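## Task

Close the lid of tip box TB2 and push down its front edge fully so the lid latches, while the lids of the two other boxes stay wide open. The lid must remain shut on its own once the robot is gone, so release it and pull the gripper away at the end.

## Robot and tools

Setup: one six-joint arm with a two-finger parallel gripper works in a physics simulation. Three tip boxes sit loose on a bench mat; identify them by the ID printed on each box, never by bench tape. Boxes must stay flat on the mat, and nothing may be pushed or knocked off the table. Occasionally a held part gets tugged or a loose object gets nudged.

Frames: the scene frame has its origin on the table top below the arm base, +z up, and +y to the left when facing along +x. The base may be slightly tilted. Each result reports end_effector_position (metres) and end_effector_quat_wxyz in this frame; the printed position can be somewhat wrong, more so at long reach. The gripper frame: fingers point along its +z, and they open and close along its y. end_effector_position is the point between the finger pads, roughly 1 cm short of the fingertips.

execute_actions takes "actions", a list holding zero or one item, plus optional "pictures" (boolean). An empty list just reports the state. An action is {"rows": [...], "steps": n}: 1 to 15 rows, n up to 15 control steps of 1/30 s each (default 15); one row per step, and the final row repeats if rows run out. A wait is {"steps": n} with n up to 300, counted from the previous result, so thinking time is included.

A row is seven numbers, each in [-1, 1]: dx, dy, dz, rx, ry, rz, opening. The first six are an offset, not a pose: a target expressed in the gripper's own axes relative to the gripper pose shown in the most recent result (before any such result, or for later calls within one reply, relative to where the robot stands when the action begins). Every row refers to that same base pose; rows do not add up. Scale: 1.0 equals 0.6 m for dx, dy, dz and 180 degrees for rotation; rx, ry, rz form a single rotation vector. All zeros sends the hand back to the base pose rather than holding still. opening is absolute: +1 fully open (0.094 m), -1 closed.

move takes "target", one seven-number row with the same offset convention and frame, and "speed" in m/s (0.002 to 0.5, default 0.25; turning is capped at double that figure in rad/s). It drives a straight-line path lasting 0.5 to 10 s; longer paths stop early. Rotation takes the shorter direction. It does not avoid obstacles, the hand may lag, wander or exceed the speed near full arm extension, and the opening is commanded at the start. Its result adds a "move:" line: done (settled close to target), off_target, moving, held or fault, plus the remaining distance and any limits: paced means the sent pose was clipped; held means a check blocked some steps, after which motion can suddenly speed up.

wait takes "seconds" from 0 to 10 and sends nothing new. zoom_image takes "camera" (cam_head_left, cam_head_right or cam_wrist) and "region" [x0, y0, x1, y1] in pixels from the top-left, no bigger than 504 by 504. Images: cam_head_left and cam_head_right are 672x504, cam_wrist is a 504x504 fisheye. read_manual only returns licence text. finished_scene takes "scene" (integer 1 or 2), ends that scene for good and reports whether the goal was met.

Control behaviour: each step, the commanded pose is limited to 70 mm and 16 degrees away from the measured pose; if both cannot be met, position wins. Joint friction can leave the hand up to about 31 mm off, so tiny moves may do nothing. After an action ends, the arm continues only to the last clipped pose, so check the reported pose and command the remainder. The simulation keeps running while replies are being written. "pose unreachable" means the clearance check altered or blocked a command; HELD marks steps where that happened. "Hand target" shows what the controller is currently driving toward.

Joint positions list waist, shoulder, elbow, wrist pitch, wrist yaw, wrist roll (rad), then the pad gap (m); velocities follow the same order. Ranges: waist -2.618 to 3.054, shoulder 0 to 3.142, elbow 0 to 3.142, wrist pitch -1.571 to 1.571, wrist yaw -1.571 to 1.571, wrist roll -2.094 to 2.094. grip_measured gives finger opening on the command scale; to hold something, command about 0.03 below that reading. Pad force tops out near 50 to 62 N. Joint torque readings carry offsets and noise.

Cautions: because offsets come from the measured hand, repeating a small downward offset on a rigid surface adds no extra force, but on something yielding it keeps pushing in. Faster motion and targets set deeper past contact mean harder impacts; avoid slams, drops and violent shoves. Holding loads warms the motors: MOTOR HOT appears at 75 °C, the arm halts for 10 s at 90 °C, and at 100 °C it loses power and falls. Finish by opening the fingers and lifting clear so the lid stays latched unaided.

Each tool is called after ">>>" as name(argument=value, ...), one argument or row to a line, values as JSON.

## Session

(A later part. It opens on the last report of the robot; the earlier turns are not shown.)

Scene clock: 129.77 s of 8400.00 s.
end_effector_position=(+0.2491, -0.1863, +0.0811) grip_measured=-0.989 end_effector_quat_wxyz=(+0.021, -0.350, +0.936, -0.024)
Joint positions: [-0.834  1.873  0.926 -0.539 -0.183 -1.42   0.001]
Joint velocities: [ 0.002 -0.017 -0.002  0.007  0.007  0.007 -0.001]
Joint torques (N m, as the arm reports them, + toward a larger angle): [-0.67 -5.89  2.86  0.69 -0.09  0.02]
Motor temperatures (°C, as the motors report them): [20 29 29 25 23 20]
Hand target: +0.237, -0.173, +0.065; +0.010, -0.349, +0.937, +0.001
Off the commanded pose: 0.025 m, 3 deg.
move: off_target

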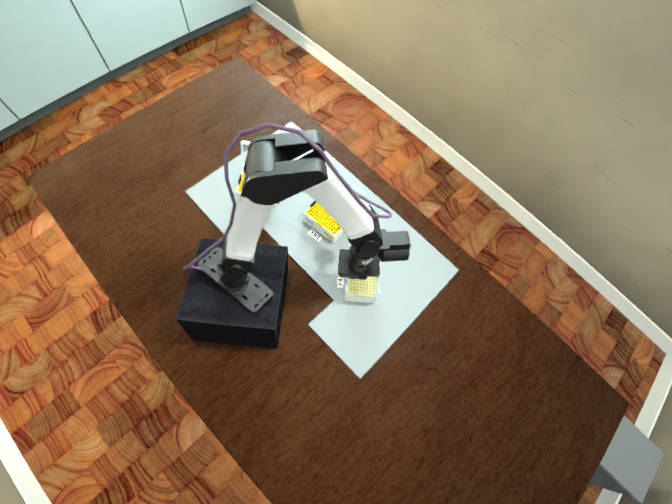

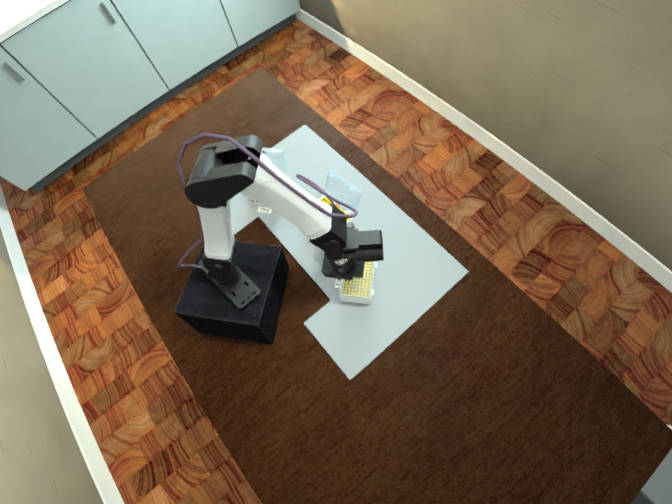

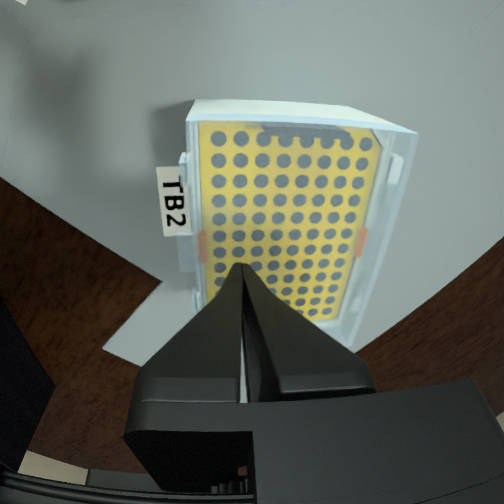

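>>> move(
  target=[0, 0.05, 0.06, -0.02, 0, 0, -1],
  speed=0.03,
)

Scene clock: 133.10 s of 8400.00 s.
end_effector_position=(+0.2483, -0.1858, +0.0795) grip_measured=-0.989 end_effector_quat_wxyz=(+0.026, -0.346, +0.937, -0.032)
Joint positions: [-0.834  1.861  0.899 -0.504 -0.184 -1.409  0.001]
Joint velocities: [-0.002  0.002 -0.002 -0.037  0.007  0.022  0.   ]
Joint torques (N m, as the arm reports them, + toward a larger angle): [ 0.26 -3.29  0.26  1.13 -0.12  0.02]
Motor temperatures (°C, as the motors report them): [20 28 29 25 23 20]
Hand target: +0.229, -0.164, +0.049; +0.009, -0.350, +0.937, +0.006
Off the commanded pose: 0.045 m, 5 deg.
move: off_target

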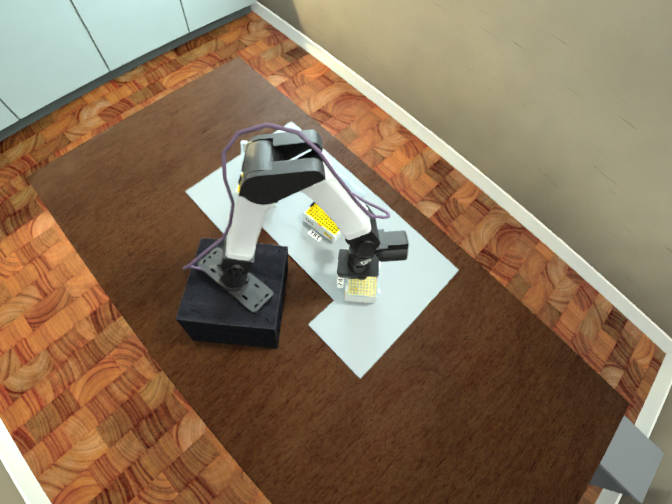

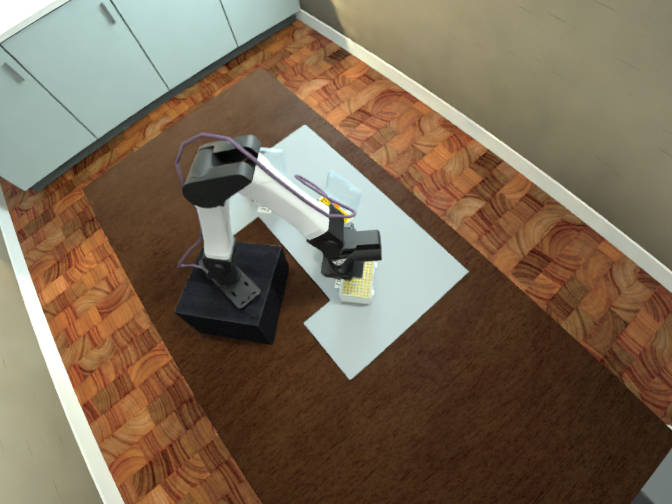

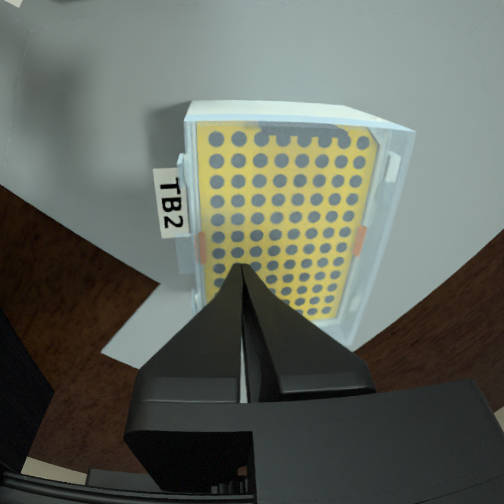

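>>> zoom_image(
  camera="cam_head_left",
  region=[330, 260, 400, 312],
)

>>> zoom_image(
  camera="cam_wrist",
  region=[140, 90, 300, 320],
)

Region (330, 260, 400, 312) of cam_head_left's 672x504 image, scaled by 7.200, with more detail than that image has; it fills the top 374 rows of this view, and the rest is white.

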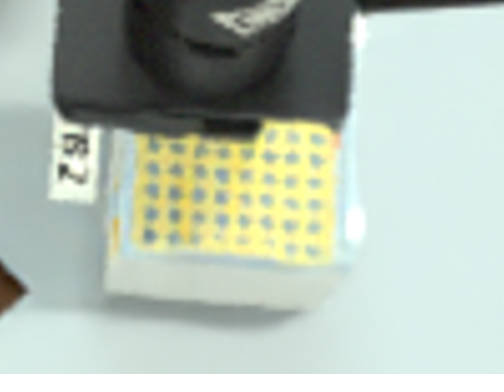

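Region (140, 90, 300, 320) of cam_wrist's 504x504 image, scaled by 2.191, with more detail than that image has; it fills the left 351 columns of this view, and the rest is white.

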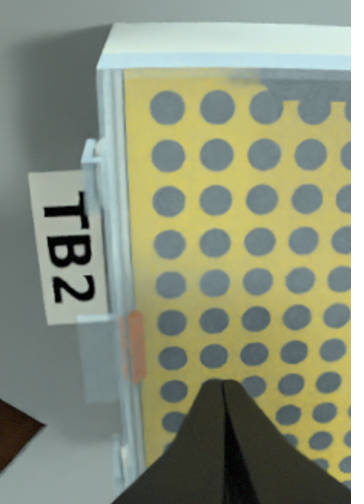

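>>> move(
  target=[0, 0.0, -0.06, 0, 0, 0, -1],
  speed=0.1,
)

Scene clock: 143.30 s of 8400.00 s.
end_effector_position=(+0.2420, -0.1797, +0.1085) grip_measured=-0.989 end_effector_quat_wxyz=(+0.021, -0.346, +0.937, -0.025)
Joint positions: [-0.849  1.77   0.925 -0.639 -0.183 -1.427  0.001]
Joint velocities: [ 0.012 -0.002 -0.002 -0.081 -0.007  0.007  0.   ]
Joint torques (N m, as the arm reports them, + toward a larger angle): [-2.39 -8.5   7.74  0.42 -0.09 -0.11]
Motor temperatures (°C, as the motors report them): [20 27 28 25 23 20]
Hand target: +0.245, -0.184, +0.115; +0.026, -0.346, +0.937, -0.032
Off the commanded pose: 0.009 m, 1 deg.
After step 90, 6.20 s passed at rest.
move: done

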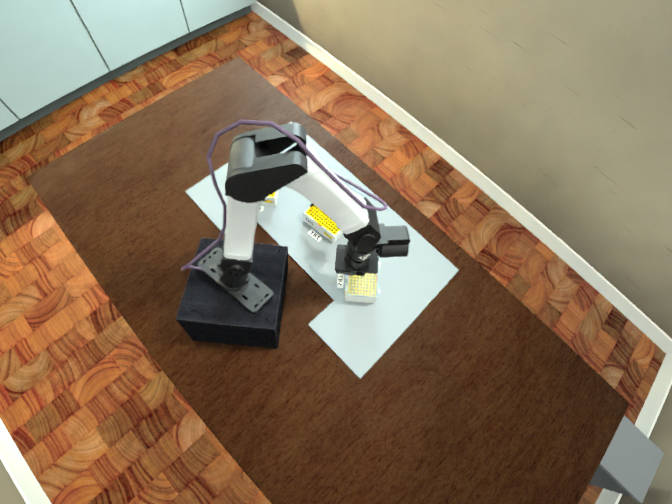

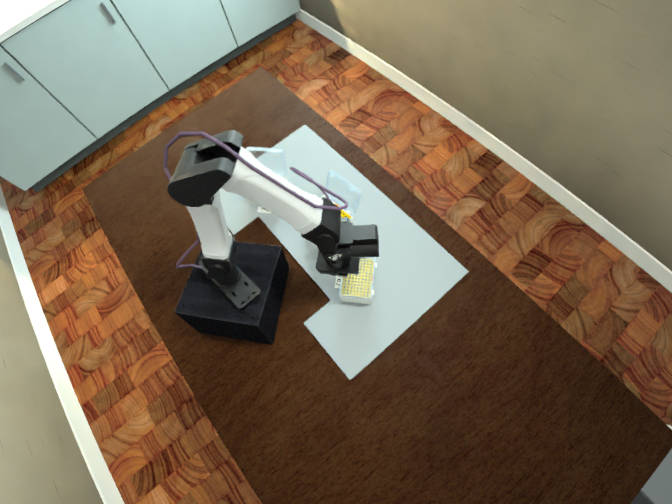

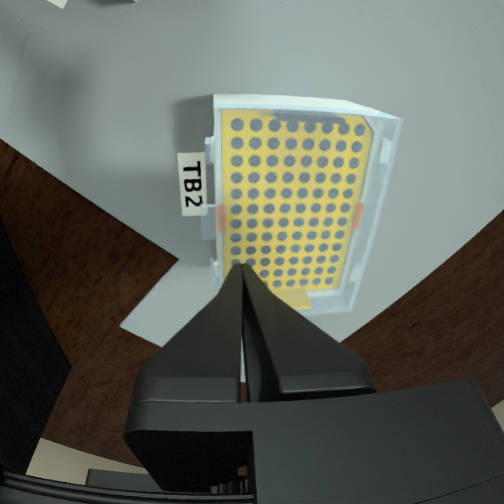

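>>> move(
  target=[-0.114, 0.123, -0.015, 0.005, 0.062, -0.2537, 1],
  speed=0.25,
)

Scene clock: 151.47 s of 8400.00 s.
end_effector_position=(+0.2575, -0.0833, +0.1178) grip_measured=+1.000 end_effector_quat_wxyz=(+0.066, +0.673, -0.732, +0.081)
Joint positions: [-0.392  1.545  0.78  -0.645  0.056 -1.752  0.094]
Joint velocities: [-0.022 -0.007 -0.002 -0.081  0.081 -0.139  0.   ]
Joint torques (N m, as the arm reports them, + toward a larger angle): [-0.6  -7.46  4.11  0.38  0.12 -0.14]
Motor temperatures (°C, as the motors report them): [20 28 29 25 23 20]
Hand target: +0.246, -0.080, +0.115; +0.078, +0.678, -0.727, +0.073
Off the commanded pose: 0.013 m, 2 deg.
After step 90, 3.07 s passed at rest.
move: off_target

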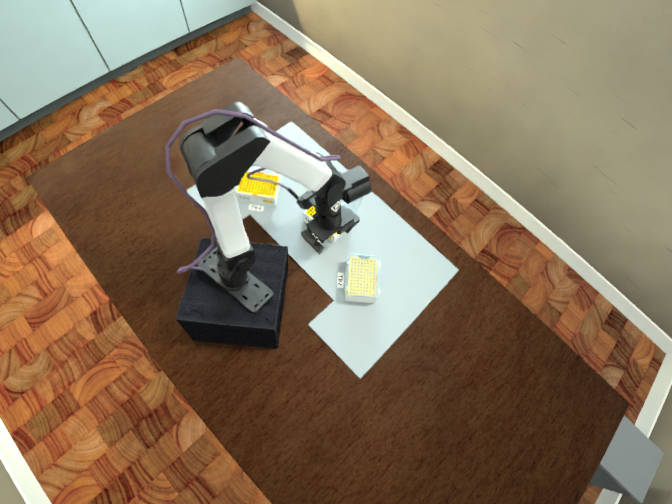

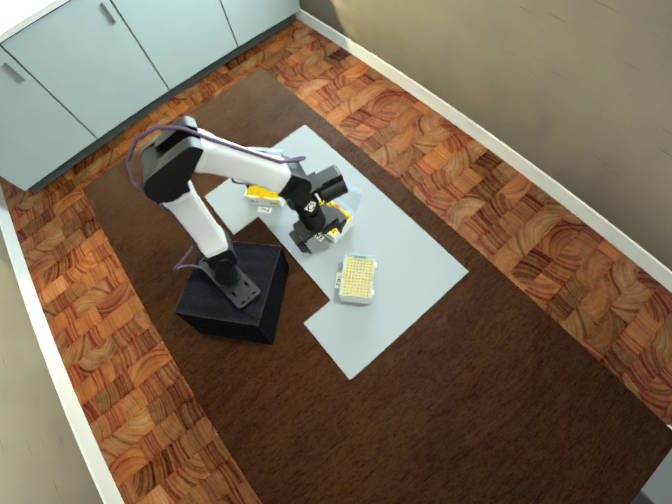

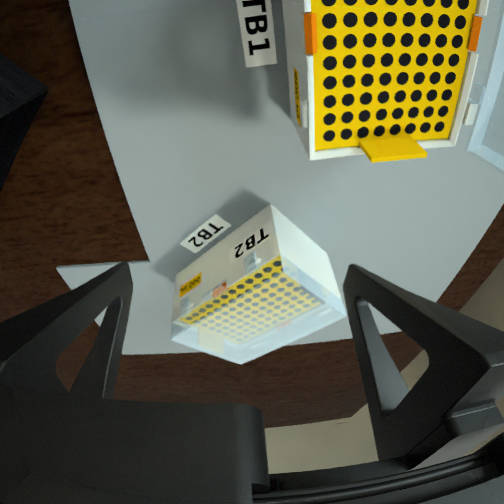

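>>> zoom_image(
  camera="cam_wrist",
  region=[160, 195, 355, 370],
)

Region (160, 195, 355, 370) of cam_wrist's 504x504 image, scaled by 2.585, with more detail than that image has; it fills the top 452 rows of this view, and the rest is white.

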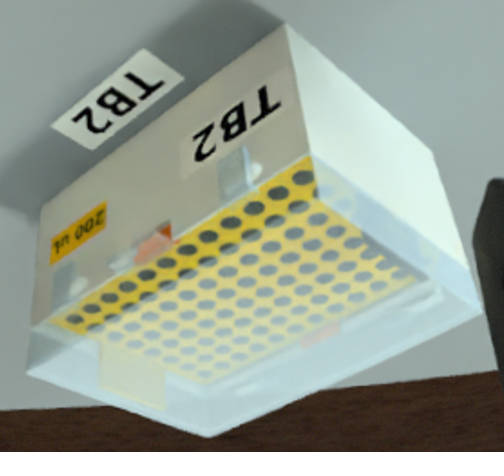

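>>> zoom_image(
  camera="cam_wrist",
  region=[225, 235, 305, 295],
)

>>> zoom_image(
  camera="cam_wrist",
  region=[165, 270, 245, 350],
)

Region (225, 235, 305, 295) of cam_wrist's 504x504 image, scaled by 6.300, with more detail than that image has; it fills the top 378 rows of this view, and the rest is white.

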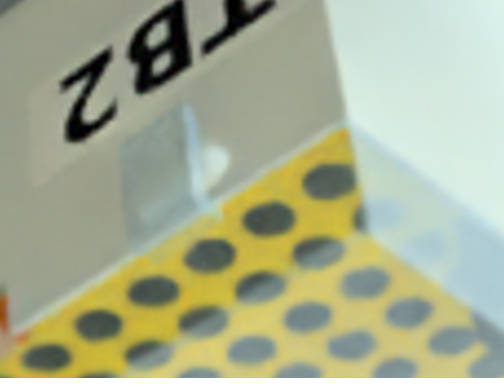

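Region (165, 270, 245, 350) of cam_wrist's 504x504 image, scaled by 6.300, with more detail than that image has.

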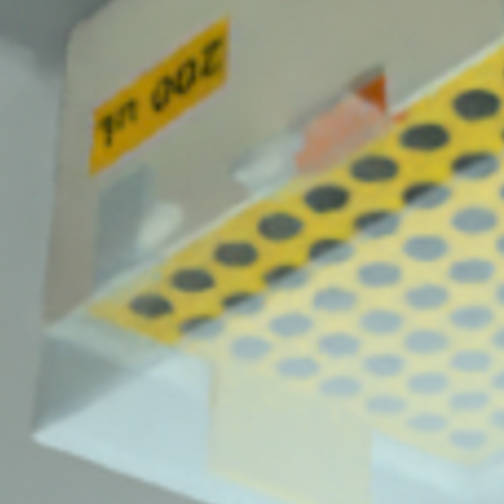

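>>> move(
  target=[0.0, 0.08, -0.2, 0, 0, 0, 1],
  speed=0.25,
)

Scene clock: 157.17 s of 8400.00 s.
end_effector_position=(+0.2070, -0.0534, +0.2274) grip_measured=+1.000 end_effector_quat_wxyz=(+0.071, +0.675, -0.730, +0.077)
Joint positions: [-0.392  1.163  0.925 -1.183  0.058 -1.76   0.094]
Joint velocities: [-0.002 -0.017 -0.017 -0.007 -0.095  0.022  0.   ]
Joint torques (N m, as the arm reports them, + toward a larger angle): [-1.94 -4.64  8.7   0.35  0.02 -0.13]
Motor temperatures (°C, as the motors report them): [20 28 29 25 23 20]
Hand target: +0.207, -0.055, +0.233; +0.066, +0.673, -0.732, +0.081
Off the commanded pose: 0.006 m, 1 deg.
After step 90, 1.43 s passed at rest.
move: done

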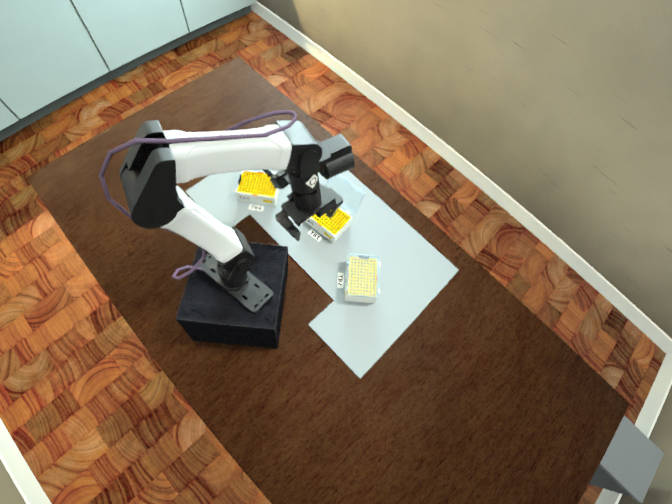

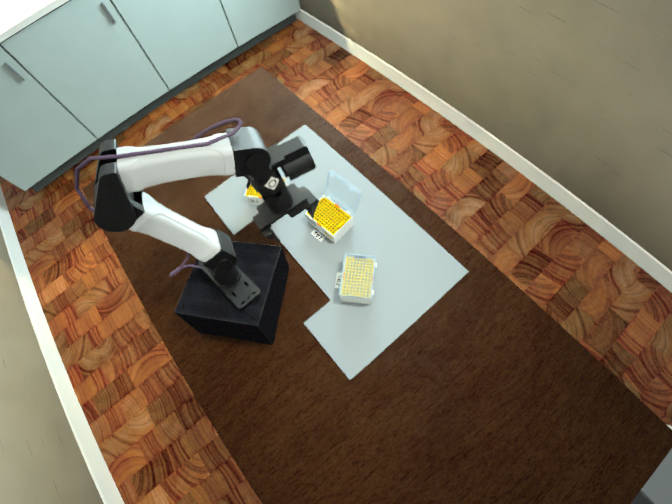

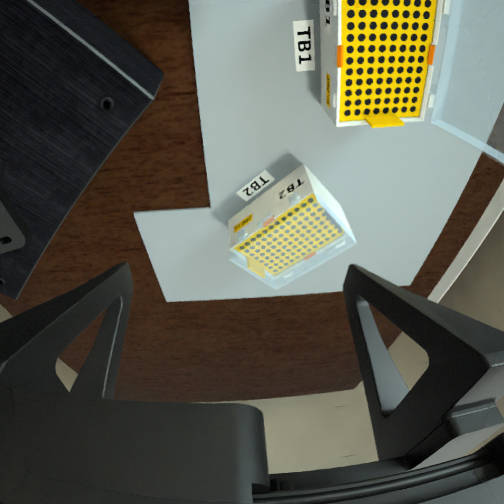

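>>> finished_scene(
  scene=1,
)

The scene is finished: the task was done.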